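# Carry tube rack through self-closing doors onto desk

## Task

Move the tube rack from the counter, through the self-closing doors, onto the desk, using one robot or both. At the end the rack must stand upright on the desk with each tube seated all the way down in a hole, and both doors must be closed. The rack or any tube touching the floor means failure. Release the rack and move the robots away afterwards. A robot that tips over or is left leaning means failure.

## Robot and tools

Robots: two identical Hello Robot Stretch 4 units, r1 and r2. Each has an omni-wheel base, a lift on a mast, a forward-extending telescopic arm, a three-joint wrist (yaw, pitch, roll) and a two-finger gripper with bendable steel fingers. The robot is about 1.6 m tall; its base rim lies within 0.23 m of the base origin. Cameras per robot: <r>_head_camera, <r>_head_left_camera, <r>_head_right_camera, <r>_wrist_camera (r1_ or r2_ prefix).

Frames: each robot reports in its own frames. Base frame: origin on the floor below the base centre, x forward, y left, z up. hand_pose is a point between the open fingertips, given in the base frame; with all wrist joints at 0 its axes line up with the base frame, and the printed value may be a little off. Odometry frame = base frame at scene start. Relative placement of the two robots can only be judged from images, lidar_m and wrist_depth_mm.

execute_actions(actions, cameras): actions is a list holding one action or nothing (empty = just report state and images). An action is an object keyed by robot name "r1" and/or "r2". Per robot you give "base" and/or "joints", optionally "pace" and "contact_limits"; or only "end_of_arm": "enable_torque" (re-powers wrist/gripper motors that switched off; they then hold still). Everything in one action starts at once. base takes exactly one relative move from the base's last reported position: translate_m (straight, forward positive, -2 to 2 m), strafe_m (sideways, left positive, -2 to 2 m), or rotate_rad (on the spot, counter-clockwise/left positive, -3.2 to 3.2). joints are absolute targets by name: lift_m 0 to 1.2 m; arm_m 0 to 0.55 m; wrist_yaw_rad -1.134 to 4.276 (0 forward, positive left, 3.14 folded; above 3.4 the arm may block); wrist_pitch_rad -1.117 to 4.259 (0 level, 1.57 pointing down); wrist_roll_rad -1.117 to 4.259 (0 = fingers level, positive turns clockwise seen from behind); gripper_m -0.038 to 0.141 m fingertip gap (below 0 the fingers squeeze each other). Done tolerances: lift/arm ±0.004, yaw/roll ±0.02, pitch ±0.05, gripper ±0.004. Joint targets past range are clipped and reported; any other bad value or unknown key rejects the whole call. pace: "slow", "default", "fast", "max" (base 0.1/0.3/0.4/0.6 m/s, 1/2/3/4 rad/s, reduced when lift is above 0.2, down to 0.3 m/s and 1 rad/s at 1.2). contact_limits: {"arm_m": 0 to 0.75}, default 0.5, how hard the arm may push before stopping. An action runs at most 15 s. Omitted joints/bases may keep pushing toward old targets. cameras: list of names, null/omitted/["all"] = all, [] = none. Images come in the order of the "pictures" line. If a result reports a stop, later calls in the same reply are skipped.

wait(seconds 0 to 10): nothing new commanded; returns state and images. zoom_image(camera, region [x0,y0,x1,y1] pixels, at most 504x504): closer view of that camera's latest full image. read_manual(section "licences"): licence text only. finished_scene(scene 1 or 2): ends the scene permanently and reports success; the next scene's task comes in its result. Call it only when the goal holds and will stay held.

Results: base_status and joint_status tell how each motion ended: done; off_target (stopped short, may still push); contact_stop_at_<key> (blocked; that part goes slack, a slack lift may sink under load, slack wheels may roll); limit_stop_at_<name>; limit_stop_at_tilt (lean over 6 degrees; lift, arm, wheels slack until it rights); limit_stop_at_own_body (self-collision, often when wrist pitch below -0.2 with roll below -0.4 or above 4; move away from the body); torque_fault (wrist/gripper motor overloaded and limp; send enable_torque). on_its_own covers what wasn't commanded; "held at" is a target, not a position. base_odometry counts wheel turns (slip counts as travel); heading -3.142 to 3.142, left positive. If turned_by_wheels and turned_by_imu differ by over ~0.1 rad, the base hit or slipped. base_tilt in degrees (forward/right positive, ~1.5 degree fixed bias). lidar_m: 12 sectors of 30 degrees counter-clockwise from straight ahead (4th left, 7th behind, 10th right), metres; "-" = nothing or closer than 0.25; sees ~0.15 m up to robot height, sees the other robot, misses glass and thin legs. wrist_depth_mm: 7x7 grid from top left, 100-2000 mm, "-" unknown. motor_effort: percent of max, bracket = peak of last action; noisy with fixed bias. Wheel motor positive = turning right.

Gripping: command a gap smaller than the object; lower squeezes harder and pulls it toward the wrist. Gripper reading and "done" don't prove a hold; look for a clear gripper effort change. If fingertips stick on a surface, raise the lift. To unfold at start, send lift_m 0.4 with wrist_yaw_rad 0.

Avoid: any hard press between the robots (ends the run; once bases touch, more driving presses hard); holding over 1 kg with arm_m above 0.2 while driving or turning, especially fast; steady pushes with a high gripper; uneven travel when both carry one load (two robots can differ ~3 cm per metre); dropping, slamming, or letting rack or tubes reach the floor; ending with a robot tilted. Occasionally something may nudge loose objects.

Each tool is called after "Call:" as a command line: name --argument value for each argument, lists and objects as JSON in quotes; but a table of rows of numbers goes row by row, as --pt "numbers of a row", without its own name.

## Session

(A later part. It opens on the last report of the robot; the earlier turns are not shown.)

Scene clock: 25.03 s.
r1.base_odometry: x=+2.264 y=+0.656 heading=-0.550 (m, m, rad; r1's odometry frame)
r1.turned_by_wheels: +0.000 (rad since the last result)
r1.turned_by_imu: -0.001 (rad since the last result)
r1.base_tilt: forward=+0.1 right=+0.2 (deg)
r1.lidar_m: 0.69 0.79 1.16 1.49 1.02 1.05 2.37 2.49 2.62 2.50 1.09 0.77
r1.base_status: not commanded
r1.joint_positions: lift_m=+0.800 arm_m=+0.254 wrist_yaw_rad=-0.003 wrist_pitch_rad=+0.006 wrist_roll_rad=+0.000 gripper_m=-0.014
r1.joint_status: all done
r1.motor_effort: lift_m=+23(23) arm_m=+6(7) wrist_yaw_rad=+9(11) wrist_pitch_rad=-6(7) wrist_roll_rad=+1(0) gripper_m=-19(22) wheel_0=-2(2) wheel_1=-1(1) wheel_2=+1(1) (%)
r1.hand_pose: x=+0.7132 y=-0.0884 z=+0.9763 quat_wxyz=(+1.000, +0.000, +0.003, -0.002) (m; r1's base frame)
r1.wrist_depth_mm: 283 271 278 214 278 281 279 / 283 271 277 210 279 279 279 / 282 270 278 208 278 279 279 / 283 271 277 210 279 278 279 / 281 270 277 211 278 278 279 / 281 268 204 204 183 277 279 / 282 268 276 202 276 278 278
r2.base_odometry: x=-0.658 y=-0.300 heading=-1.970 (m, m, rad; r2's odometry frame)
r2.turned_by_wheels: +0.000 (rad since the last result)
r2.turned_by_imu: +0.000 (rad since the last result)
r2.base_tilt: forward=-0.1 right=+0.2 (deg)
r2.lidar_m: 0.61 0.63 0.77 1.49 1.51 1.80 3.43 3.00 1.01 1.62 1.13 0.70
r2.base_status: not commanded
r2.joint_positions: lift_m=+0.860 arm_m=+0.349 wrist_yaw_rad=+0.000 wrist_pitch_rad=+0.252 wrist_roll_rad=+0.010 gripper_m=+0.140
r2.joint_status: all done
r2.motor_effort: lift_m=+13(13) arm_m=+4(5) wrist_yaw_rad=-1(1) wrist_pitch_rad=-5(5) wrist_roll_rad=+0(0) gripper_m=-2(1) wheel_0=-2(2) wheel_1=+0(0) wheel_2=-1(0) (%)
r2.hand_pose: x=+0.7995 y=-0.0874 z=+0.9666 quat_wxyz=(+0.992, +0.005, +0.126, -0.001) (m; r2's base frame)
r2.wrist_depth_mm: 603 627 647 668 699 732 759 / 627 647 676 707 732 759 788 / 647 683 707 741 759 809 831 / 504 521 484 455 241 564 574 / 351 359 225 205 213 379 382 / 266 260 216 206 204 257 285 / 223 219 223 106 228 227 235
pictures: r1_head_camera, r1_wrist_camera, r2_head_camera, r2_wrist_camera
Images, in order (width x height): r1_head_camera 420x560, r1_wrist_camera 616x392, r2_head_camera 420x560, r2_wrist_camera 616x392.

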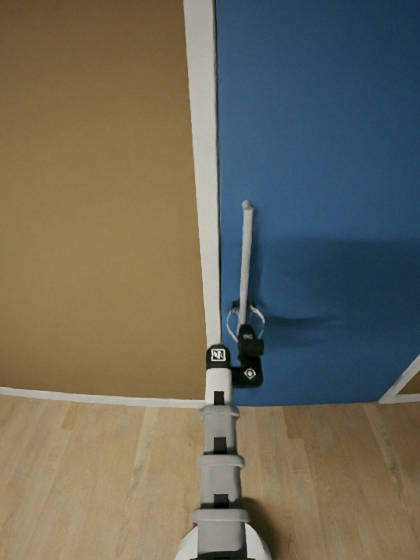

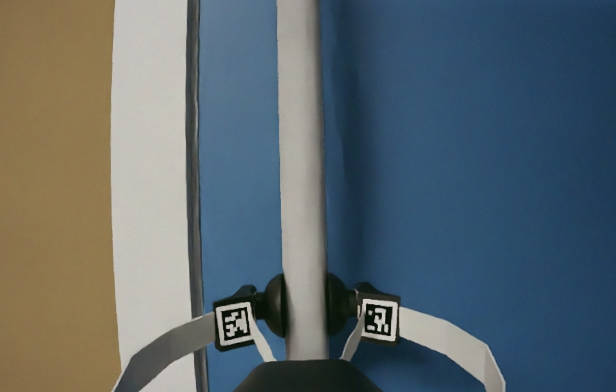

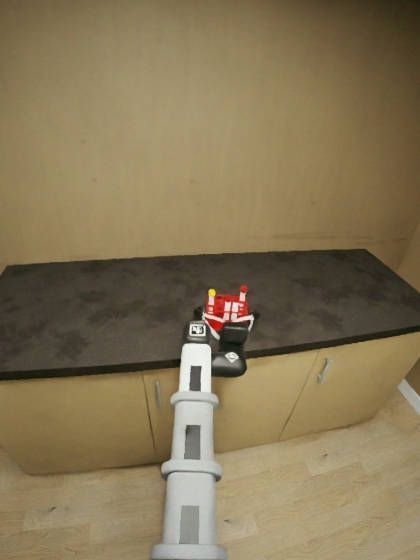

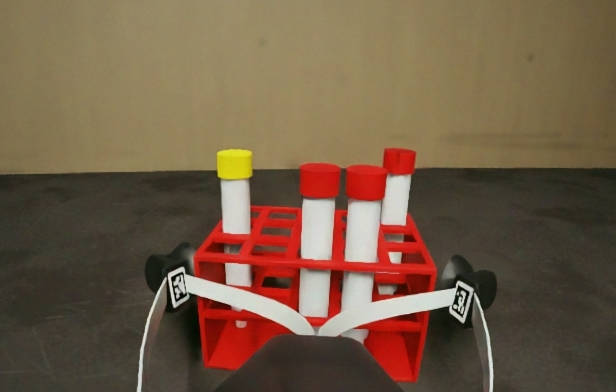

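Call:
execute_actions --actions '[{"r1":{"joints":{"arm_m":0.1},"pace":"slow"},"r2":{"joints":{"lift_m":0.843}}}]' --cameras '["r1_head_camera","r1_wrist_camera","r2_wrist_camera"]'

Scene clock: 28.23 s.
r1.base_odometry: x=+2.264 y=+0.656 heading=-0.551 (m, m, rad; r1's odometry frame)
r1.turned_by_wheels: -0.001 (rad since the last result)
r1.turned_by_imu: -0.002 (rad since the last result)
r1.base_tilt: forward=-0.1 right=+0.2 (deg)
r1.lidar_m: 0.55 0.81 1.14 1.51 1.00 1.04 2.35 2.49 2.63 2.54 1.01 0.63
r1.base_status: not commanded
r1.joint_positions: lift_m=+0.800 arm_m=+0.102 wrist_yaw_rad=-0.015 wrist_pitch_rad=+0.007 wrist_roll_rad=+0.000 gripper_m=-0.014
r1.joint_status: all done
r1.on_its_own: wrist_yaw_rad is at rest, and its effort (+44) is outside its rest range (-13 to +13)
r1.motor_effort: lift_m=+22(22) arm_m=-9(11) wrist_yaw_rad=+44(43) wrist_pitch_rad=-9(10) wrist_roll_rad=+0(0) gripper_m=-19(21) wheel_0=-10(10) wheel_1=-3(3) wheel_2=-3(3) (%)
r1.hand_pose: x=+0.5596 y=-0.0917 z=+0.9761 quat_wxyz=(+1.000, +0.000, +0.003, -0.008) (m; r1's base frame)
r1.wrist_depth_mm: 430 430 268 210 293 309 324 / 430 433 267 212 293 307 322 / 433 430 268 273 291 307 320 / 430 427 267 272 291 306 320 / 430 430 267 273 290 306 320 / 427 433 265 203 198 304 319 / 430 430 265 203 290 157 322
r2.base_odometry: x=-0.658 y=-0.300 heading=-1.970 (m, m, rad; r2's odometry frame)
r2.turned_by_wheels: +0.000 (rad since the last result)
r2.turned_by_imu: +0.000 (rad since the last result)
r2.base_tilt: forward=-0.2 right=+0.2 (deg)
r2.lidar_m: 0.61 0.63 0.77 1.51 1.50 1.82 3.42 3.02 1.02 1.61 1.12 0.70
r2.base_status: not commanded
r2.joint_positions: lift_m=+0.843 arm_m=+0.349 wrist_yaw_rad=+0.000 wrist_pitch_rad=+0.252 wrist_roll_rad=+0.010 gripper_m=+0.140
r2.joint_status: all done
r2.motor_effort: lift_m=+13(14) arm_m=+5(4) wrist_yaw_rad=+1(2) wrist_pitch_rad=-5(5) wrist_roll_rad=+0(0) gripper_m=-1(0) wheel_0=-2(2) wheel_1=+0(0) wheel_2=-1(1) (%)
r2.hand_pose: x=+0.7995 y=-0.0874 z=+0.9496 quat_wxyz=(+0.992, +0.005, +0.126, -0.001) (m; r2's base frame)
r2.wrist_depth_mm: 597 627 647 676 699 732 759 / 627 647 676 707 723 768 788 / 647 668 683 715 699 788 820 / 459 469 402 224 232 508 521 / 317 324 224 220 198 342 342 / 239 235 216 201 202 231 255 / 199 197 208 106 205 204 -
pictures: r1_head_camera, r1_wrist_camera, r2_wrist_camera
Images, in order (width x height): r1_head_camera 420x560, r1_wrist_camera 616x392, r2_wrist_camera 616x392.

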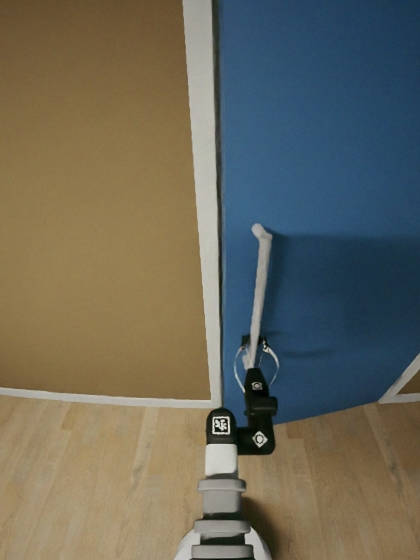

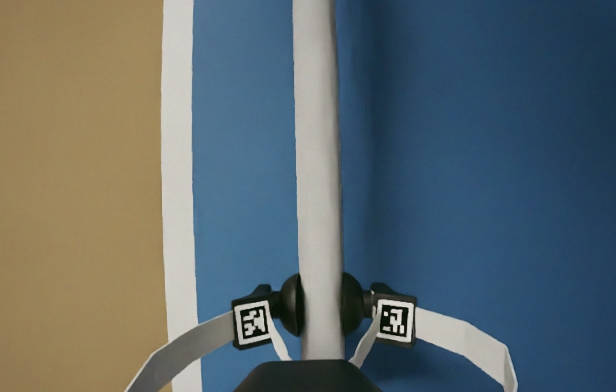

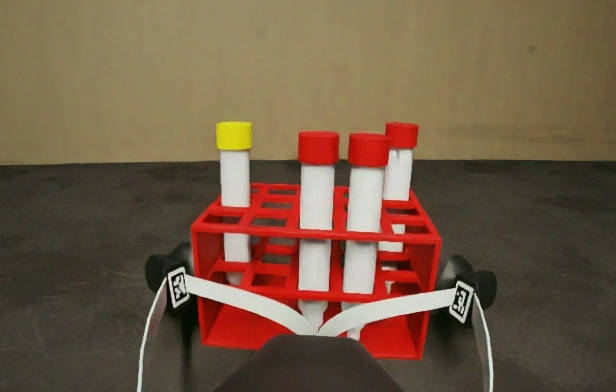

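Call:
execute_actions --actions '[{"r1":{"base":{"strafe_m":-0.035}},"r2":{"joints":{"gripper_m":0.07}}}]' --cameras '["r2_wrist_camera"]'

Call:
execute_actions --actions '[{"r1":{"base":{"translate_m":-0.33},"joints":{"arm_m":0.43},"pace":"slow"},"r2":{"joints":{"lift_m":0.9},"pace":"slow"}}]' --cameras '["r1_head_camera","r2_wrist_camera"]'

Scene clock: 31.57 s.
r1.base_odometry: x=+2.246 y=+0.626 heading=-0.550 (m, m, rad; r1's odometry frame)
r1.turned_by_wheels: +0.001 (rad since the last result)
r1.turned_by_imu: +0.000 (rad since the last result)
r1.base_tilt: forward=+0.1 right=+0.4 (deg)
r1.lidar_m: 0.55 0.80 1.15 1.54 1.06 1.08 2.35 2.50 2.60 2.51 1.00 0.65
r1.base_status: done
r1.joint_positions: lift_m=+0.800 arm_m=+0.101 wrist_yaw_rad=+0.009 wrist_pitch_rad=+0.007 wrist_roll_rad=+0.000 gripper_m=-0.014
r1.joint_status: not commanded
r1.on_its_own: wrist_yaw_rad is at rest, and its effort (-27) is outside its rest range (-13 to +13)
r1.motor_effort: lift_m=+23(22) arm_m=-8(9) wrist_yaw_rad=-27(43) wrist_pitch_rad=-9(9) wrist_roll_rad=+0(1) gripper_m=-21(20) wheel_0=+6(8) wheel_1=+2(9) wheel_2=+4(4) (%)
r1.hand_pose: x=+0.5616 y=-0.0847 z=+0.9761 quat_wxyz=(+1.000, +0.000, +0.003, +0.005) (m; r1's base frame)
r1.wrist_depth_mm: 439 439 270 279 291 303 312 / 442 436 271 214 291 303 310 / 439 436 271 210 289 301 309 / 436 439 271 209 290 300 309 / 439 436 270 207 289 301 307 / 436 439 198 202 185 298 309 / 439 155 266 202 287 298 309
r2.base_odometry: x=-0.658 y=-0.300 heading=-1.970 (m, m, rad; r2's odometry frame)
r2.turned_by_wheels: +0.000 (rad since the last result)
r2.turned_by_imu: +0.000 (rad since the last result)
r2.base_tilt: forward=-0.1 right=+0.2 (deg)
r2.lidar_m: 0.61 0.63 0.77 1.48 1.51 1.82 3.43 3.09 1.04 1.62 1.13 0.72
r2.base_status: not commanded
r2.joint_positions: lift_m=+0.843 arm_m=+0.349 wrist_yaw_rad=+0.000 wrist_pitch_rad=+0.253 wrist_roll_rad=+0.010 gripper_m=+0.071
r2.joint_status: all done
r2.motor_effort: lift_m=+13(13) arm_m=+5(4) wrist_yaw_rad=-1(1) wrist_pitch_rad=-7(7) wrist_roll_rad=+0(1) gripper_m=-27(29) wheel_0=-2(2) wheel_1=+0(0) wheel_2=+0(1) (%)
r2.hand_pose: x=+0.7994 y=-0.0874 z=+0.9494 quat_wxyz=(+0.992, +0.005, +0.126, -0.001) (m; r2's base frame)
r2.wrist_depth_mm: 603 621 654 676 699 732 750 / 621 654 683 707 732 768 788 / 654 676 647 654 218 798 831 / 455 462 223 196 219 504 512 / 314 322 209 188 186 342 342 / 238 220 198 200 190 180 254 / 199 197 200 106 195 203 -
pictures: r2_wrist_camera
Images, in order (width x height): r2_wrist_camera 616x392.

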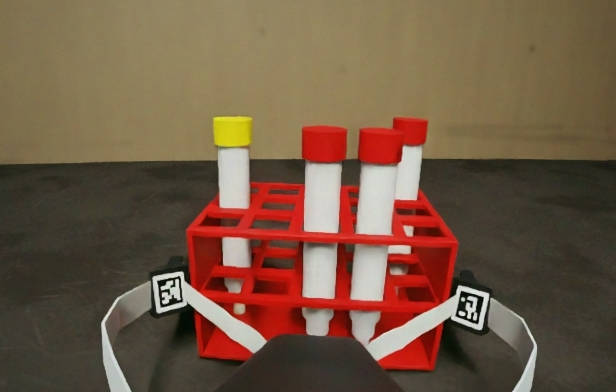

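Scene clock: 36.13 s.
r1.base_odometry: x=+1.965 y=+0.798 heading=-0.549 (m, m, rad; r1's odometry frame)
r1.turned_by_wheels: +0.001 (rad since the last result)
r1.turned_by_imu: +0.003 (rad since the last result)
r1.base_tilt: forward=+0.1 right=+0.1 (deg)
r1.lidar_m: 0.88 1.13 1.58 1.44 0.85 2.13 2.03 2.13 2.59 2.47 1.48 0.99
r1.base_status: done
r1.joint_positions: lift_m=+0.800 arm_m=+0.429 wrist_yaw_rad=+0.007 wrist_pitch_rad=+0.006 wrist_roll_rad=+0.000 gripper_m=-0.014
r1.joint_status: all done
r1.on_its_own: wrist_yaw_rad is at rest, and its effort (-19) is outside its rest range (-13 to +13)
r1.motor_effort: lift_m=+23(23) arm_m=+6(8) wrist_yaw_rad=-19(29) wrist_pitch_rad=-5(9) wrist_roll_rad=+0(1) gripper_m=-19(21) wheel_0=+3(5) wheel_1=+0(2) wheel_2=+7(13) (%)
r1.hand_pose: x=+0.8888 y=-0.0855 z=+0.9764 quat_wxyz=(+1.000, +0.000, +0.003, +0.003) (m; r1's base frame)
r1.wrist_depth_mm: 445 442 271 211 291 304 314 / 445 439 271 209 291 303 312 / 445 442 271 209 291 301 312 / 445 442 270 211 290 300 312 / 442 439 270 212 289 301 309 / 439 439 200 203 185 301 309 / 439 153 268 203 287 298 310
r2.base_odometry: x=-0.658 y=-0.300 heading=-1.970 (m, m, rad; r2's odometry frame)
r2.turned_by_wheels: +0.000 (rad since the last result)
r2.turned_by_imu: -0.001 (rad since the last result)
r2.base_tilt: forward=-0.1 right=+0.1 (deg)
r2.lidar_m: 0.63 0.63 0.77 1.50 1.51 1.82 3.42 0.87 0.89 1.60 1.11 0.71
r2.base_status: not commanded
r2.joint_positions: lift_m=+0.900 arm_m=+0.349 wrist_yaw_rad=+0.000 wrist_pitch_rad=+0.253 wrist_roll_rad=+0.010 gripper_m=+0.071
r2.joint_status: all done
r2.motor_effort: lift_m=+23(23) arm_m=+5(5) wrist_yaw_rad=+1(3) wrist_pitch_rad=-8(7) wrist_roll_rad=+0(1) gripper_m=-26(27) wheel_0=-2(2) wheel_1=+0(0) wheel_2=-1(1) (%)
r2.hand_pose: x=+0.7994 y=-0.0874 z=+1.0056 quat_wxyz=(+0.992, +0.005, +0.126, -0.001) (m; r2's base frame)
r2.wrist_depth_mm: 603 621 647 676 707 732 759 / 621 647 676 699 732 768 778 / 654 676 683 715 218 798 831 / 621 634 211 197 219 691 699 / 430 439 209 189 186 466 466 / 325 301 198 200 190 180 349 / 273 270 263 106 195 278 -
pictures: r1_head_camera, r2_wrist_camera
Images, in order (width x height): r1_head_camera 420x560, r2_wrist_camera 616x392.

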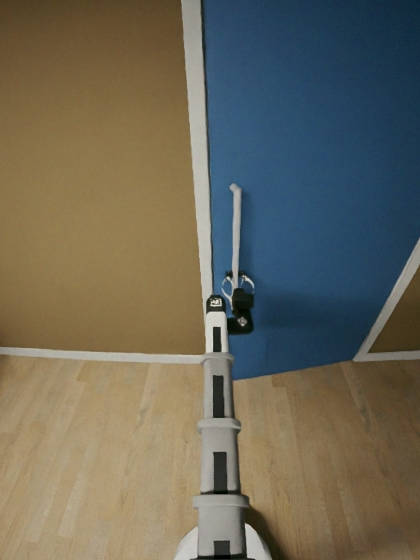

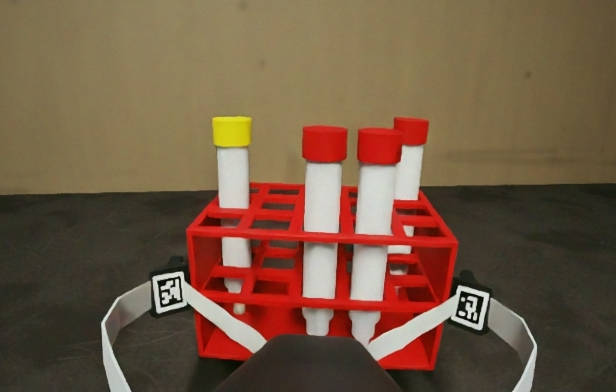

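Call:
execute_actions --actions '[{"r1":{"joints":{"arm_m":0.36},"pace":"slow"},"r2":{"base":{"rotate_rad":0.14},"joints":{"arm_m":0.0}}}]' --cameras '[]'

Call:
execute_actions --actions '[{"r1":{"base":{"strafe_m":-0.055},"joints":{"arm_m":0.25},"pace":"slow"},"r2":{"base":{"strafe_m":-1.25}}}]' --cameras '["r1_head_camera","r2_wrist_camera","r2_head_left_camera"]'

Scene clock: 39.00 s.
r1.base_odometry: x=+1.964 y=+0.798 heading=-0.550 (m, m, rad; r1's odometry frame)
r1.turned_by_wheels: -0.001 (rad since the last result)
r1.turned_by_imu: -0.002 (rad since the last result)
r1.base_tilt: forward=+0.0 right=+0.3 (deg)
r1.lidar_m: 0.79 1.16 1.59 1.37 0.85 2.10 2.02 2.15 2.59 2.48 1.46 0.94
r1.base_status: not commanded
r1.joint_positions: lift_m=+0.800 arm_m=+0.361 wrist_yaw_rad=-0.004 wrist_pitch_rad=+0.006 wrist_roll_rad=+0.000 gripper_m=-0.014
r1.joint_status: all done
r1.motor_effort: lift_m=+22(23) arm_m=-8(10) wrist_yaw_rad=+12(24) wrist_pitch_rad=-5(6) wrist_roll_rad=-1(0) gripper_m=-20(18) wheel_0=-4(4) wheel_1=-2(2) wheel_2=-1(6) (%)
r1.hand_pose: x=+0.8204 y=-0.0886 z=+0.9764 quat_wxyz=(+1.000, +0.000, +0.003, -0.002) (m; r1's base frame)
r1.wrist_depth_mm: 508 504 267 212 300 322 342 / 508 504 266 210 300 322 340 / 504 504 267 209 298 320 338 / 504 504 265 210 297 319 338 / 500 504 265 212 297 315 336 / 504 504 204 204 183 317 336 / 504 504 260 202 293 309 336
r2.base_odometry: x=-0.658 y=-0.300 heading=-1.831 (m, m, rad; r2's odometry frame)
r2.turned_by_wheels: +0.140 (rad since the last result)
r2.turned_by_imu: +0.140 (rad since the last result)
r2.base_tilt: forward=-0.1 right=+0.2 (deg)
r2.lidar_m: 0.41 0.64 0.88 1.49 1.53 2.02 3.50 0.85 1.21 1.62 0.94 0.41
r2.base_status: done
r2.joint_positions: lift_m=+0.900 arm_m=+0.002 wrist_yaw_rad=+0.000 wrist_pitch_rad=+0.254 wrist_roll_rad=+0.010 gripper_m=+0.071
r2.joint_status: all done
joint sent to its limit — the command would take r2.arm_m past its lower limit, so that joint was sent only as far as its limit.
r2.motor_effort: lift_m=+23(23) arm_m=-4(4) wrist_yaw_rad=+1(1) wrist_pitch_rad=-10(9) wrist_roll_rad=+0(1) gripper_m=-27(27) wheel_0=-2(6) wheel_1=-1(6) wheel_2=+0(9) (%)
r2.hand_pose: x=+0.4519 y=-0.0875 z=+1.0054 quat_wxyz=(+0.992, +0.005, +0.126, -0.001) (m; r2's base frame)
r2.wrist_depth_mm: 931 931 946 946 960 960 976 / 976 976 991 991 1008 1008 1008 / 1008 1008 891 904 219 1060 1078 / 634 640 211 196 219 699 715 / 442 445 209 187 187 469 473 / 484 473 198 199 191 180 492 / 508 504 480 106 195 517 521
pictures: none
No camera images: the call's "cameras" was empty. Leave "cameras" out to get every camera's image.

Scene clock: 44.50 s.
r1.base_odometry: x=+1.936 y=+0.751 heading=-0.549 (m, m, rad; r1's odometry frame)
r1.turned_by_wheels: +0.001 (rad since the last result)
r1.turned_by_imu: +0.000 (rad since the last result)
r1.base_tilt: forward=+0.0 right=+0.0 (deg)
r1.lidar_m: 0.69 0.99 0.93 1.61 1.72 2.12 2.02 2.15 2.54 2.44 1.49 0.84
r1.base_status: done
r1.joint_positions: lift_m=+0.800 arm_m=+0.251 wrist_yaw_rad=+0.006 wrist_pitch_rad=+0.006 wrist_roll_rad=+0.000 gripper_m=-0.014
r1.joint_status: all done
r1.on_its_own: wrist_yaw_rad is at rest, and its effort (-16) is outside its rest range (-13 to +13)
r1.motor_effort: lift_m=+23(23) arm_m=-8(11) wrist_yaw_rad=-16(46) wrist_pitch_rad=-5(6) wrist_roll_rad=-1(0) gripper_m=-20(21) wheel_0=+8(13) wheel_1=+4(8) wheel_2=+5(11) (%)
r1.hand_pose: x=+0.7113 y=-0.0858 z=+0.9764 quat_wxyz=(+1.000, +0.000, +0.003, +0.003) (m; r1's base frame)
r1.wrist_depth_mm: 615 621 264 286 314 349 384 / 621 627 264 211 315 349 382 / 615 615 264 210 310 345 377 / 609 615 263 208 312 343 379 / 615 621 263 208 309 343 375 / 621 621 193 202 185 342 373 / 615 156 254 203 306 342 375
r2.base_odometry: x=-1.866 y=+0.021 heading=-1.831 (m, m, rad; r2's odometry frame)
r2.turned_by_wheels: +0.000 (rad since the last result)
r2.turned_by_imu: +0.003 (rad since the last result)
r2.base_tilt: forward=-0.1 right=+0.2 (deg)
r2.lidar_m: 0.41 0.69 0.95 2.75 2.83 0.91 0.84 0.59 0.38 0.36 0.37 0.43
r2.base_status: done
r2.joint_positions: lift_m=+0.900 arm_m=+0.002 wrist_yaw_rad=+0.000 wrist_pitch_rad=+0.254 wrist_roll_rad=+0.010 gripper_m=+0.071
r2.joint_status: not commanded
r2.motor_effort: lift_m=+22(23) arm_m=-4(4) wrist_yaw_rad=+2(0) wrist_pitch_rad=-10(10) wrist_roll_rad=+0(0) gripper_m=-27(28) wheel_0=+0(12) wheel_1=+1(8) wheel_2=+0(3) (%)
r2.hand_pose: x=+0.4519 y=-0.0874 z=+1.0055 quat_wxyz=(+0.992, +0.005, +0.126, -0.001) (m; r2's base frame)
r2.wrist_depth_mm: 1008 1008 1025 1025 1008 525 384 / 1042 1060 1078 1078 991 530 387 / 1078 1098 891 1098 220 530 379 / 634 640 224 197 198 530 379 / 500 512 209 188 186 492 377 / 554 539 197 199 191 180 382 / 580 574 609 106 195 512 -
pictures: r1_head_camera, r2_head_left_camera, r2_wrist_camera
Images, in order (width x height): r1_head_camera 420x560, r2_head_left_camera 420x672, r2_wrist_camera 616x392.

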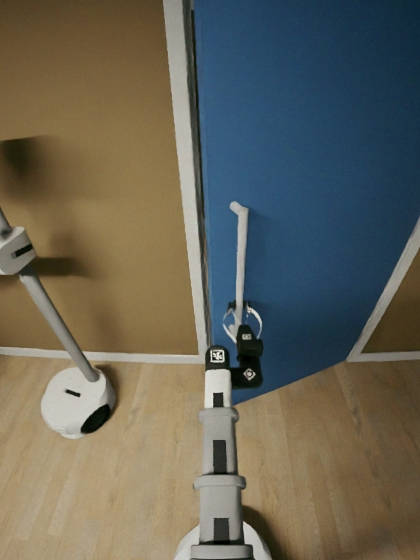

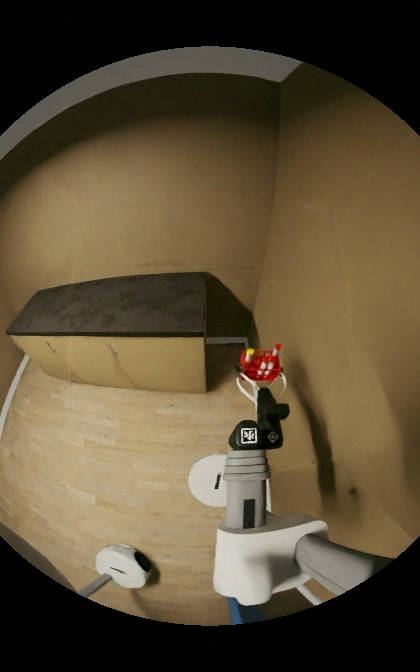

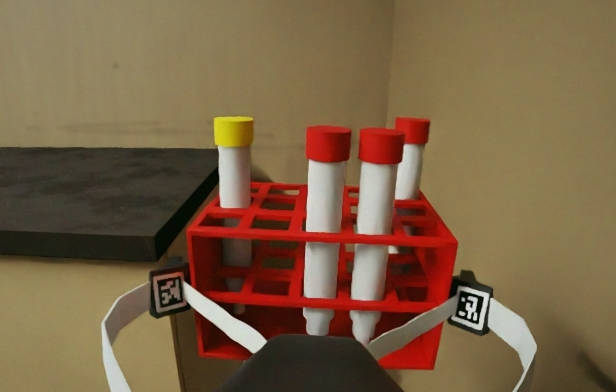

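Call:
execute_actions --actions '[{"r1":{"joints":{"arm_m":0.205},"pace":"slow"},"r2":{"base":{"strafe_m":-0.08}}}]' --cameras '[]'

Call:
execute_actions --actions '[{"r1":{"base":{"strafe_m":-0.08},"joints":{"arm_m":0.1},"pace":"slow"},"r2":{"base":{"translate_m":-0.15}}}]' --cameras '["r1_head_camera","r1_head_left_camera","r2_head_left_camera"]'

Scene clock: 46.67 s.
r1.base_odometry: x=+1.936 y=+0.751 heading=-0.550 (m, m, rad; r1's odometry frame)
r1.turned_by_wheels: -0.001 (rad since the last result)
r1.turned_by_imu: -0.002 (rad since the last result)
r1.base_tilt: forward=+0.1 right=+0.2 (deg)
r1.lidar_m: 0.63 0.99 0.96 1.62 1.70 2.12 2.04 2.13 2.55 2.43 1.51 0.77
r1.base_status: not commanded
r1.joint_positions: lift_m=+0.800 arm_m=+0.207 wrist_yaw_rad=-0.004 wrist_pitch_rad=+0.006 wrist_roll_rad=+0.000 gripper_m=-0.014
r1.joint_status: all done
r1.motor_effort: lift_m=+22(23) arm_m=-10(9) wrist_yaw_rad=+13(20) wrist_pitch_rad=-6(7) wrist_roll_rad=+0(0) gripper_m=-25(19) wheel_0=-2(8) wheel_1=+0(4) wheel_2=+0(5) (%)
r1.hand_pose: x=+0.6657 y=-0.0887 z=+0.9763 quat_wxyz=(+1.000, +0.000, +0.003, -0.002) (m; r1's base frame)
r1.wrist_depth_mm: 654 661 262 215 325 370 418 / 654 654 263 216 324 366 418 / 654 654 262 216 322 366 415 / 654 654 262 276 320 366 413 / 654 661 262 276 319 364 413 / 654 654 188 206 183 366 407 / 654 661 253 206 314 343 407
r2.base_odometry: x=-1.943 y=+0.041 heading=-1.830 (m, m, rad; r2's odometry frame)
r2.turned_by_wheels: +0.000 (rad since the last result)
r2.turned_by_imu: +0.000 (rad since the last result)
r2.base_tilt: forward=-0.1 right=+0.2 (deg)
r2.lidar_m: 0.41 0.70 0.96 2.84 1.09 0.97 0.88 0.44 0.30 0.27 0.30 0.39
r2.base_status: done
r2.joint_positions: lift_m=+0.900 arm_m=+0.002 wrist_yaw_rad=+0.000 wrist_pitch_rad=+0.254 wrist_roll_rad=+0.010 gripper_m=+0.071
r2.joint_status: not commanded
r2.motor_effort: lift_m=+22(22) arm_m=-4(4) wrist_yaw_rad=+1(1) wrist_pitch_rad=-9(8) wrist_roll_rad=+0(0) gripper_m=-28(27) wheel_0=+1(10) wheel_1=+2(8) wheel_2=+0(1) (%)
r2.hand_pose: x=+0.4519 y=-0.0874 z=+1.0055 quat_wxyz=(+0.992, +0.005, +0.126, -0.001) (m; r2's base frame)
r2.wrist_depth_mm: 1025 1025 1025 1042 723 375 273 / 1060 1060 1060 1078 723 377 276 / 1098 1098 1008 1098 217 379 277 / 634 699 224 197 198 379 278 / 500 554 210 189 186 349 276 / 554 544 198 200 190 181 272 / 580 597 842 106 195 362 -
pictures: none
No camera images: the call's "cameras" was empty. Leave "cameras" out to get every camera's image.

Scene clock: 49.00 s.
r1.base_odometry: x=+1.894 y=+0.683 heading=-0.550 (m, m, rad; r1's odometry frame)
r1.turned_by_wheels: +0.001 (rad since the last result)
r1.turned_by_imu: +0.001 (rad since the last result)
r1.base_tilt: forward=+0.0 right=+0.3 (deg)
r1.lidar_m: 0.54 0.94 0.92 1.69 1.81 2.12 2.02 2.12 2.46 2.35 1.48 0.71
r1.base_status: done
r1.joint_positions: lift_m=+0.800 arm_m=+0.101 wrist_yaw_rad=+0.007 wrist_pitch_rad=+0.006 wrist_roll_rad=+0.000 gripper_m=-0.014
r1.joint_status: all done
r1.on_its_own: wrist_yaw_rad is at rest, and its effort (-19) is outside its rest range (-13 to +13)
r1.motor_effort: lift_m=+22(22) arm_m=-7(10) wrist_yaw_rad=-19(39) wrist_pitch_rad=-8(7) wrist_roll_rad=+0(0) gripper_m=-16(22) wheel_0=+7(12) wheel_1=+1(10) wheel_2=+4(5) (%)
r1.hand_pose: x=+0.5612 y=-0.0855 z=+0.9762 quat_wxyz=(+1.000, +0.000, +0.003, +0.003) (m; r1's base frame)
r1.wrist_depth_mm: 768 256 262 298 345 418 492 / 768 247 262 297 345 415 496 / 778 244 262 298 342 413 492 / 768 247 262 213 342 404 488 / 768 257 259 211 340 407 488 / 768 759 192 205 319 404 488 / 768 151 249 204 330 407 484
r2.base_odometry: x=-1.905 y=+0.186 heading=-1.830 (m, m, rad; r2's odometry frame)
r2.turned_by_wheels: +0.000 (rad since the last result)
r2.turned_by_imu: +0.000 (rad since the last result)
r2.base_tilt: forward=-0.1 right=+0.2 (deg)
r2.lidar_m: 0.43 0.87 1.16 2.83 0.95 0.88 0.79 0.45 0.32 0.29 0.31 0.41
r2.base_status: done
r2.joint_positions: lift_m=+0.900 arm_m=+0.002 wrist_yaw_rad=+0.000 wrist_pitch_rad=+0.254 wrist_roll_rad=+0.010 gripper_m=+0.071
r2.joint_status: not commanded
r2.motor_effort: lift_m=+22(22) arm_m=-4(4) wrist_yaw_rad=+0(3) wrist_pitch_rad=-9(8) wrist_roll_rad=+0(0) gripper_m=-27(29) wheel_0=-1(5) wheel_1=+0(5) wheel_2=-1(7) (%)
r2.hand_pose: x=+0.4519 y=-0.0874 z=+1.0055 quat_wxyz=(+0.992, +0.005, +0.126, -0.001) (m; r2's base frame)
r2.wrist_depth_mm: 1160 1160 1160 1160 750 394 289 / 1182 1182 1205 1255 759 397 291 / 1160 1160 1008 1229 219 397 291 / 668 691 212 196 219 399 293 / 691 683 208 189 186 368 290 / 732 707 198 199 190 180 285 / 768 768 831 106 194 382 -
pictures: r1_head_camera, r1_head_left_camera, r2_head_left_camera
Images, in order (width x height): r1_head_camera 420x560, r1_head_left_camera 420x672, r2_head_left_camera 420x672.

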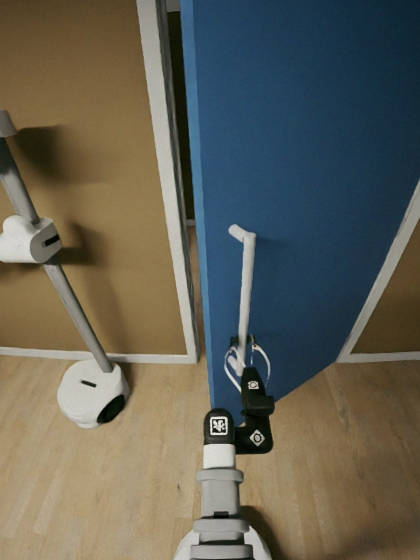

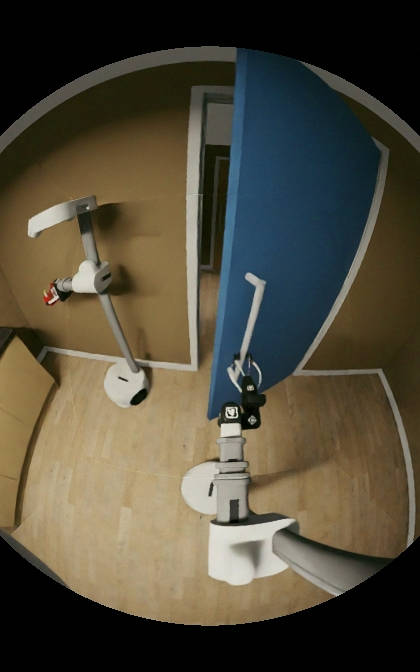

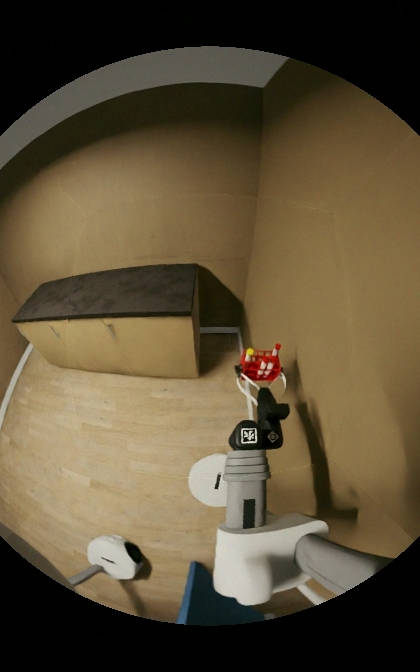

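Call:
execute_actions --actions '[{"r1":{"base":{"strafe_m":-0.05},"joints":{"arm_m":0.03},"pace":"slow"},"r2":{"base":{"translate_m":-0.5},"joints":{"lift_m":0.4}}}]' --cameras '["r1_head_camera","r1_head_left_camera","r2_head_left_camera"]'

Scene clock: 52.67 s.
r1.base_odometry: x=+1.868 y=+0.641 heading=-0.549 (m, m, rad; r1's odometry frame)
r1.turned_by_wheels: +0.001 (rad since the last result)
r1.turned_by_imu: +0.000 (rad since the last result)
r1.base_tilt: forward=+0.1 right=+0.1 (deg)
r1.lidar_m: 0.48 0.62 1.65 1.73 1.88 2.11 2.03 2.14 2.38 2.30 1.50 0.66
r1.base_status: done
r1.joint_positions: lift_m=+0.800 arm_m=+0.031 wrist_yaw_rad=+0.007 wrist_pitch_rad=+0.007 wrist_roll_rad=+0.000 gripper_m=-0.014
r1.joint_status: all done
r1.on_its_own: wrist_yaw_rad is at rest, and its effort (-21) is outside its rest range (-13 to +13)
r1.motor_effort: lift_m=+23(23) arm_m=-7(10) wrist_yaw_rad=-21(47) wrist_pitch_rad=-10(10) wrist_roll_rad=+1(0) gripper_m=-18(18) wheel_0=+7(14) wheel_1=+0(4) wheel_2=+3(7) (%)
r1.hand_pose: x=+0.4913 y=-0.0853 z=+0.9760 quat_wxyz=(+1.000, +0.000, +0.004, +0.004) (m; r1's base frame)
r1.wrist_depth_mm: 842 241 263 306 368 466 597 / 854 241 262 304 366 462 597 / 842 241 262 304 364 455 591 / 831 241 262 303 362 452 585 / 842 241 260 213 359 455 580 / 842 239 192 206 342 449 574 / 831 152 247 205 349 449 569
r2.base_odometry: x=-1.776 y=+0.670 heading=-1.830 (m, m, rad; r2's odometry frame)
r2.turned_by_wheels: +0.000 (rad since the last result)
r2.turned_by_imu: +0.001 (rad since the last result)
r2.base_tilt: forward=-0.1 right=+0.2 (deg)
r2.lidar_m: 0.42 1.38 1.83 2.80 0.62 0.37 0.45 0.87 0.33 0.30 0.34 0.44
r2.base_status: done
r2.joint_positions: lift_m=+0.400 arm_m=+0.002 wrist_yaw_rad=+0.000 wrist_pitch_rad=+0.254 wrist_roll_rad=+0.010 gripper_m=+0.071
r2.joint_status: all done
r2.motor_effort: lift_m=+13(19) arm_m=-4(4) wrist_yaw_rad=+0(3) wrist_pitch_rad=-9(8) wrist_roll_rad=+0(0) gripper_m=-29(27) wheel_0=+0(6) wheel_1=+1(3) wheel_2=-2(9) (%)
r2.hand_pose: x=+0.4519 y=-0.0874 z=+0.5062 quat_wxyz=(+0.992, +0.005, +0.126, -0.001) (m; r2's base frame)
r2.wrist_depth_mm: 1025 1008 1042 1576 891 455 336 / 1060 1078 1078 1661 866 462 338 / 1118 1118 1098 1708 219 462 342 / 1160 1160 211 196 198 462 342 / 1281 1255 209 189 186 427 338 / 960 891 198 199 191 180 332 / 809 809 778 106 194 445 -
pictures: r1_head_camera, r1_head_left_camera, r2_head_left_camera
Images, in order (width x height): r1_head_camera 420x560, r1_head_left_camera 420x672, r2_head_left_camera 420x672.

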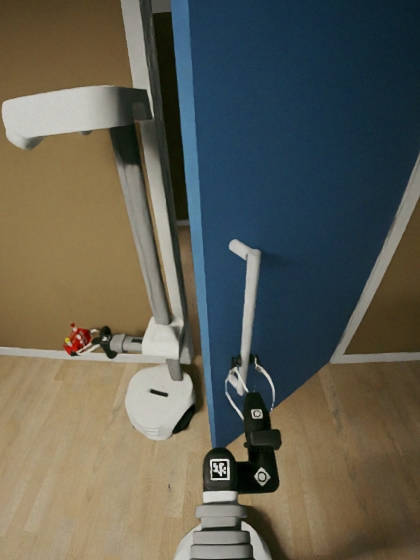

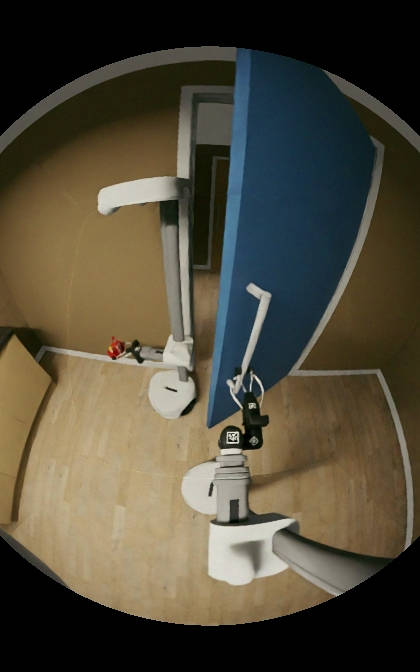

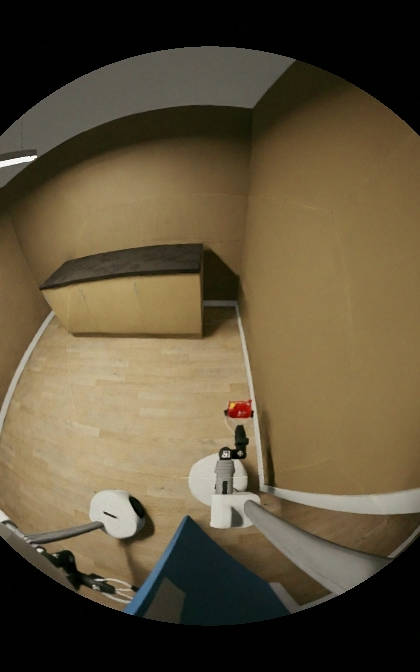

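Call:
execute_actions --actions '[{"r2":{"base":{"translate_m":-0.22}}}]' --cameras '["r2_head_left_camera"]'

Call:
execute_actions --actions '[{"r1":{"joints":{"gripper_m":0.09}}}]' --cameras '["r1_head_camera","r1_wrist_camera","r2_head_left_camera"]'

Scene clock: 55.20 s.
r1.base_odometry: x=+1.868 y=+0.641 heading=-0.549 (m, m, rad; r1's odometry frame)
r1.turned_by_wheels: +0.000 (rad since the last result)
r1.turned_by_imu: -0.001 (rad since the last result)
r1.base_tilt: forward=+0.2 right=+0.2 (deg)
r1.lidar_m: 0.46 0.56 1.61 1.74 1.81 2.11 2.02 2.13 2.37 2.30 1.52 0.63
r1.base_status: not commanded
r1.joint_positions: lift_m=+0.800 arm_m=+0.031 wrist_yaw_rad=+0.007 wrist_pitch_rad=+0.007 wrist_roll_rad=+0.000 gripper_m=-0.014
r1.joint_status: not commanded
r1.on_its_own: wrist_yaw_rad is at rest, and its effort (-21) is outside its rest range (-13 to +13)
r1.motor_effort: lift_m=+23(23) arm_m=-7(7) wrist_yaw_rad=-21(21) wrist_pitch_rad=-10(10) wrist_roll_rad=+1(0) gripper_m=-17(20) wheel_0=+7(7) wheel_1=+0(0) wheel_2=+3(3) (%)
r1.hand_pose: x=+0.4913 y=-0.0853 z=+0.9760 quat_wxyz=(+1.000, +0.000, +0.004, +0.004) (m; r1's base frame)
r1.wrist_depth_mm: 842 242 263 306 368 466 597 / 831 243 263 304 366 459 597 / 842 243 262 306 366 452 585 / 842 241 260 303 362 452 580 / 842 240 259 214 357 452 574 / 854 238 192 206 342 452 580 / 831 152 248 205 347 449 564
r2.base_odometry: x=-1.720 y=+0.882 heading=-1.831 (m, m, rad; r2's odometry frame)
r2.turned_by_wheels: +0.000 (rad since the last result)
r2.turned_by_imu: +0.000 (rad since the last result)
r2.base_tilt: forward=-0.1 right=+0.2 (deg)
r2.lidar_m: 0.41 1.59 2.17 0.56 0.25 0.25 0.26 0.53 1.98 0.38 0.35 0.44
r2.base_status: done
r2.joint_positions: lift_m=+0.400 arm_m=+0.002 wrist_yaw_rad=+0.000 wrist_pitch_rad=+0.254 wrist_roll_rad=+0.010 gripper_m=+0.071
r2.joint_status: not commanded
r2.motor_effort: lift_m=+13(13) arm_m=-4(5) wrist_yaw_rad=+1(1) wrist_pitch_rad=-9(9) wrist_roll_rad=+0(0) gripper_m=-29(27) wheel_0=-2(15) wheel_1=-1(6) wheel_2=-2(5) (%)
r2.hand_pose: x=+0.4519 y=-0.0874 z=+0.5062 quat_wxyz=(+0.992, +0.005, +0.126, -0.001) (m; r2's base frame)
r2.wrist_depth_mm: 1205 1229 1229 1808 931 488 357 / 1255 1255 1308 1863 946 492 359 / 1308 1336 1308 1921 218 492 359 / 1397 1397 211 197 197 488 349 / 1255 1308 209 187 185 455 357 / 976 891 198 200 191 180 353 / 809 809 778 106 195 469 -
pictures: r2_head_left_camera
Images, in order (width x height): r2_head_left_camera 420x672.

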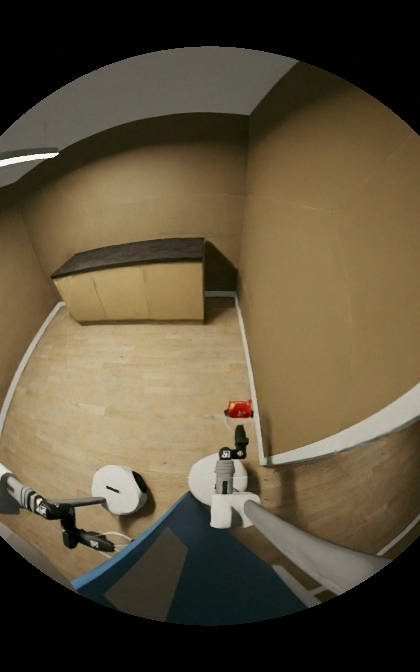

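Scene clock: 57.00 s.
r1.base_odometry: x=+1.868 y=+0.641 heading=-0.549 (m, m, rad; r1's odometry frame)
r1.turned_by_wheels: +0.000 (rad since the last result)
r1.turned_by_imu: -0.001 (rad since the last result)
r1.base_tilt: forward=+0.0 right=+0.2 (deg)
r1.lidar_m: 0.46 0.54 1.61 1.73 1.87 2.11 2.05 2.12 2.36 2.29 1.50 0.66
r1.base_status: not commanded
r1.joint_positions: lift_m=+0.800 arm_m=+0.031 wrist_yaw_rad=+0.000 wrist_pitch_rad=+0.007 wrist_roll_rad=+0.000 gripper_m=+0.090
r1.joint_status: all done
r1.motor_effort: lift_m=+23(23) arm_m=-5(8) wrist_yaw_rad=-1(29) wrist_pitch_rad=-8(10) wrist_roll_rad=+1(0) gripper_m=+0(21) wheel_0=+2(7) wheel_1=+0(0) wheel_2=+2(3) (%)
r1.hand_pose: x=+0.4904 y=-0.0873 z=+0.9761 quat_wxyz=(+1.000, +0.000, +0.003, +0.000) (m; r1's base frame)
r1.wrist_depth_mm: 831 248 268 320 387 492 647 / 842 246 270 320 382 484 627 / 842 247 268 319 379 480 621 / 831 246 266 317 375 473 609 / 831 247 266 314 377 469 615 / 831 241 213 315 198 477 603 / 831 247 262 143 377 473 615
r2.base_odometry: x=-1.720 y=+0.882 heading=-1.831 (m, m, rad; r2's odometry frame)
r2.turned_by_wheels: +0.000 (rad since the last result)
r2.turned_by_imu: +0.000 (rad since the last result)
r2.base_tilt: forward=-0.1 right=+0.2 (deg)
r2.lidar_m: 0.42 1.58 2.16 0.54 0.25 0.25 0.26 0.53 1.99 0.40 0.34 0.44
r2.base_status: not commanded
r2.joint_positions: lift_m=+0.400 arm_m=+0.002 wrist_yaw_rad=+0.000 wrist_pitch_rad=+0.254 wrist_roll_rad=+0.010 gripper_m=+0.071
r2.joint_status: not commanded
r2.motor_effort: lift_m=+14(13) arm_m=-4(4) wrist_yaw_rad=+1(2) wrist_pitch_rad=-9(9) wrist_roll_rad=+0(0) gripper_m=-28(29) wheel_0=-3(5) wheel_1=+0(1) wheel_2=+0(2) (%)
r2.hand_pose: x=+0.4519 y=-0.0874 z=+0.5062 quat_wxyz=(+0.992, +0.005, +0.126, -0.001) (m; r2's base frame)
r2.wrist_depth_mm: 1205 1205 1229 1756 946 488 357 / 1255 1281 1281 1921 946 492 359 / 1336 1336 1308 1921 217 492 362 / 1366 1397 211 196 198 488 351 / 1281 1308 209 188 185 455 357 / 960 891 198 199 190 180 353 / 809 798 778 106 195 473 -
pictures: r1_head_camera, r1_wrist_camera, r2_head_left_camera
Images, in order (width x height): r1_head_camera 420x560, r1_wrist_camera 616x392, r2_head_left_camera 420x672.

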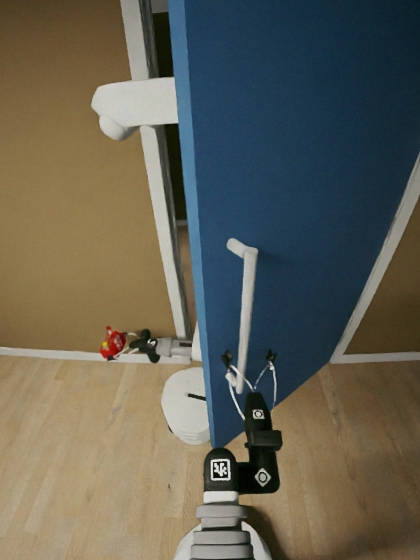

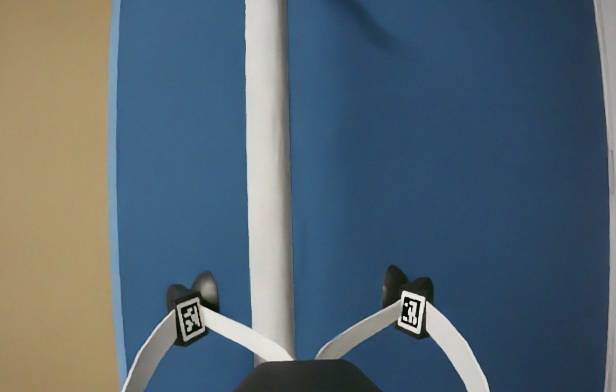

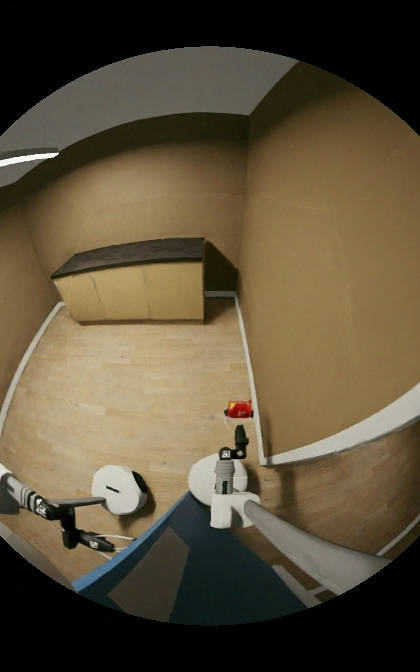

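Call:
execute_actions --actions '[{"r1":{"base":{"translate_m":-0.5},"joints":{"arm_m":0.0},"pace":"fast"}}]' --cameras '[]'

Call:
execute_actions --actions '[{"r1":{"base":{"strafe_m":0.45},"joints":{"lift_m":0.3,"wrist_yaw_rad":3.1},"pace":"fast"},"r2":{"base":{"translate_m":-0.3}}}]' --cameras '["r1_head_left_camera","r2_head_left_camera"]'

Scene clock: 60.50 s.
r1.base_odometry: x=+1.442 y=+0.902 heading=-0.549 (m, m, rad; r1's odometry frame)
r1.turned_by_wheels: +0.000 (rad since the last result)
r1.turned_by_imu: +0.000 (rad since the last result)
r1.base_tilt: forward=+0.0 right=+0.2 (deg)
r1.lidar_m: 0.94 1.38 1.81 1.77 1.88 1.57 1.52 1.62 2.26 2.30 2.21 1.29
r1.base_status: done
r1.joint_positions: lift_m=+0.800 arm_m=+0.001 wrist_yaw_rad=+0.000 wrist_pitch_rad=+0.006 wrist_roll_rad=+0.000 gripper_m=+0.090
r1.joint_status: all done
r1.motor_effort: lift_m=+22(22) arm_m=-7(7) wrist_yaw_rad=+0(1) wrist_pitch_rad=-8(8) wrist_roll_rad=+0(0) gripper_m=+0(0) wheel_0=-2(6) wheel_1=+0(6) wheel_2=-2(11) (%)
r1.hand_pose: x=+0.4606 y=-0.0874 z=+0.9762 quat_wxyz=(+1.000, +0.000, +0.003, +0.000) (m; r1's base frame)
r1.wrist_depth_mm: 1366 1366 976 878 1042 1308 1336 / 1366 1336 1336 866 1025 1336 1336 / 1366 1366 1336 854 1025 1308 1336 / 1366 1366 1308 866 1008 1281 1366 / 1366 1366 1366 854 1025 1281 1336 / 1366 1366 213 854 199 1255 1336 / 1397 1098 976 143 1008 1281 1308
r2.base_odometry: x=-1.720 y=+0.882 heading=-1.831 (m, m, rad; r2's odometry frame)
r2.turned_by_wheels: +0.000 (rad since the last result)
r2.turned_by_imu: +0.000 (rad since the last result)
r2.base_tilt: forward=-0.1 right=+0.2 (deg)
r2.lidar_m: 0.41 1.60 2.13 1.04 0.25 0.25 0.25 0.51 1.98 0.40 0.34 0.43
r2.base_status: not commanded
r2.joint_positions: lift_m=+0.400 arm_m=+0.002 wrist_yaw_rad=+0.000 wrist_pitch_rad=+0.254 wrist_roll_rad=+0.010 gripper_m=+0.071
r2.joint_status: not commanded
r2.motor_effort: lift_m=+13(13) arm_m=-4(4) wrist_yaw_rad=+0(1) wrist_pitch_rad=-9(9) wrist_roll_rad=+0(0) gripper_m=-29(28) wheel_0=-3(3) wheel_1=-1(0) wheel_2=+0(0) (%)
r2.hand_pose: x=+0.4519 y=-0.0874 z=+0.5062 quat_wxyz=(+0.992, +0.005, +0.126, -0.001) (m; r2's base frame)
r2.wrist_depth_mm: 1205 1205 1229 1808 931 484 355 / 1255 1255 1281 1921 946 492 359 / 1308 1336 1308 1921 218 496 362 / 1397 1397 213 197 198 492 351 / 1281 1308 208 189 185 455 359 / 976 891 198 200 191 181 353 / 798 798 788 106 195 473 -
pictures: none
No camera images: the call's "cameras" was empty. Leave "cameras" out to get every camera's image.

Scene clock: 62.97 s.
r1.base_odometry: x=+1.677 y=+1.285 heading=-0.550 (m, m, rad; r1's odometry frame)
r1.turned_by_wheels: +0.000 (rad since the last result)
r1.turned_by_imu: +0.000 (rad since the last result)
r1.base_tilt: forward=+0.1 right=+0.3 (deg)
r1.lidar_m: 1.28 1.69 1.36 1.31 1.39 1.56 1.51 1.61 2.26 2.74 2.22 1.01
r1.base_status: done
r1.joint_positions: lift_m=+0.300 arm_m=+0.001 wrist_yaw_rad=+3.100 wrist_pitch_rad=+0.006 wrist_roll_rad=+0.000 gripper_m=+0.090
r1.joint_status: all done
r1.motor_effort: lift_m=+15(19) arm_m=-6(7) wrist_yaw_rad=+1(6) wrist_pitch_rad=-7(7) wrist_roll_rad=-1(0) gripper_m=+0(0) wheel_0=+0(10) wheel_1=-1(10) wheel_2=-1(0) (%)
r1.hand_pose: x=-0.1125 y=+0.0994 z=+0.4769 quat_wxyz=(+0.021, -0.003, +0.000, +1.000) (m; r1's base frame)
r1.wrist_depth_mm: - 140 1661 1661 1661 1708 1756 / - 139 1618 1618 1618 1661 1708 / - 132 234 1618 1618 1661 1708 / 111 138 298 1661 1661 1661 1661 / 1576 1618 1618 1661 1661 1618 1708 / 1618 1618 213 1661 199 1618 1618 / 1281 1205 1229 143 1229 1118 1160
r2.base_odometry: x=-1.643 y=+1.172 heading=-1.831 (m, m, rad; r2's odometry frame)
r2.turned_by_wheels: +0.000 (rad since the last result)
r2.turned_by_imu: +0.001 (rad since the last result)
r2.base_tilt: forward=-0.1 right=+0.2 (deg)
r2.lidar_m: 0.42 1.93 1.14 0.26 0.25 - 0.25 0.32 1.58 2.65 0.55 0.44
r2.base_status: done
r2.joint_positions: lift_m=+0.400 arm_m=+0.002 wrist_yaw_rad=+0.000 wrist_pitch_rad=+0.254 wrist_roll_rad=+0.010 gripper_m=+0.071
r2.joint_status: not commanded
r2.motor_effort: lift_m=+14(14) arm_m=-4(4) wrist_yaw_rad=+1(1) wrist_pitch_rad=-9(9) wrist_roll_rad=+1(0) gripper_m=-24(27) wheel_0=+0(7) wheel_1=+1(7) wheel_2=+0(15) (%)
r2.hand_pose: x=+0.4519 y=-0.0874 z=+0.5062 quat_wxyz=(+0.992, +0.005, +0.126, -0.001) (m; r2's base frame)
r2.wrist_depth_mm: 1499 1464 1464 - 1025 525 384 / 1537 1537 1537 - 1025 525 387 / 1618 1661 1576 - 215 530 377 / 1708 1756 210 196 198 530 377 / 1281 1308 210 189 185 492 375 / 976 904 198 199 191 180 382 / 809 809 778 106 195 512 -
pictures: r1_head_left_camera, r2_head_left_camera
Images, in order (width x height): r1_head_left_camera 420x672, r2_head_left_camera 420x672.

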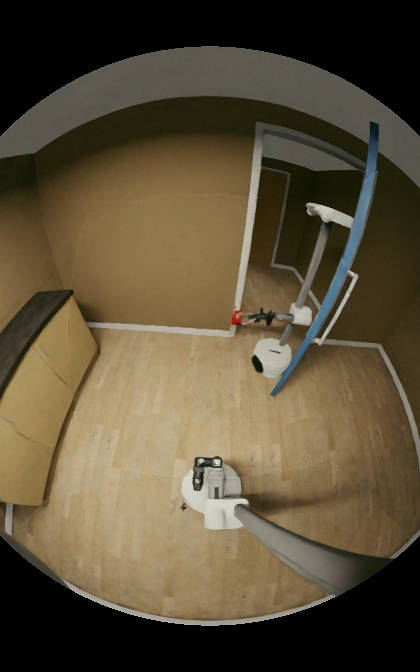

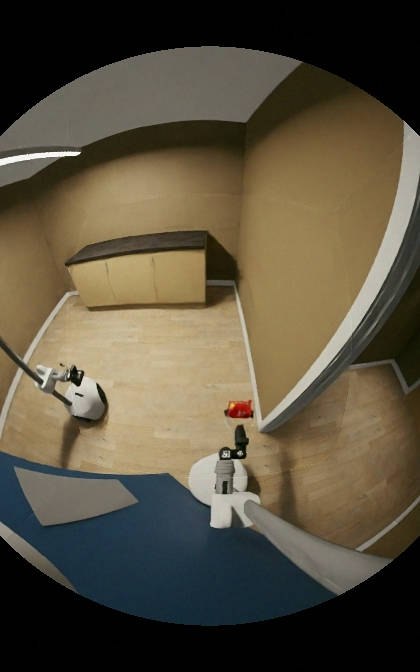

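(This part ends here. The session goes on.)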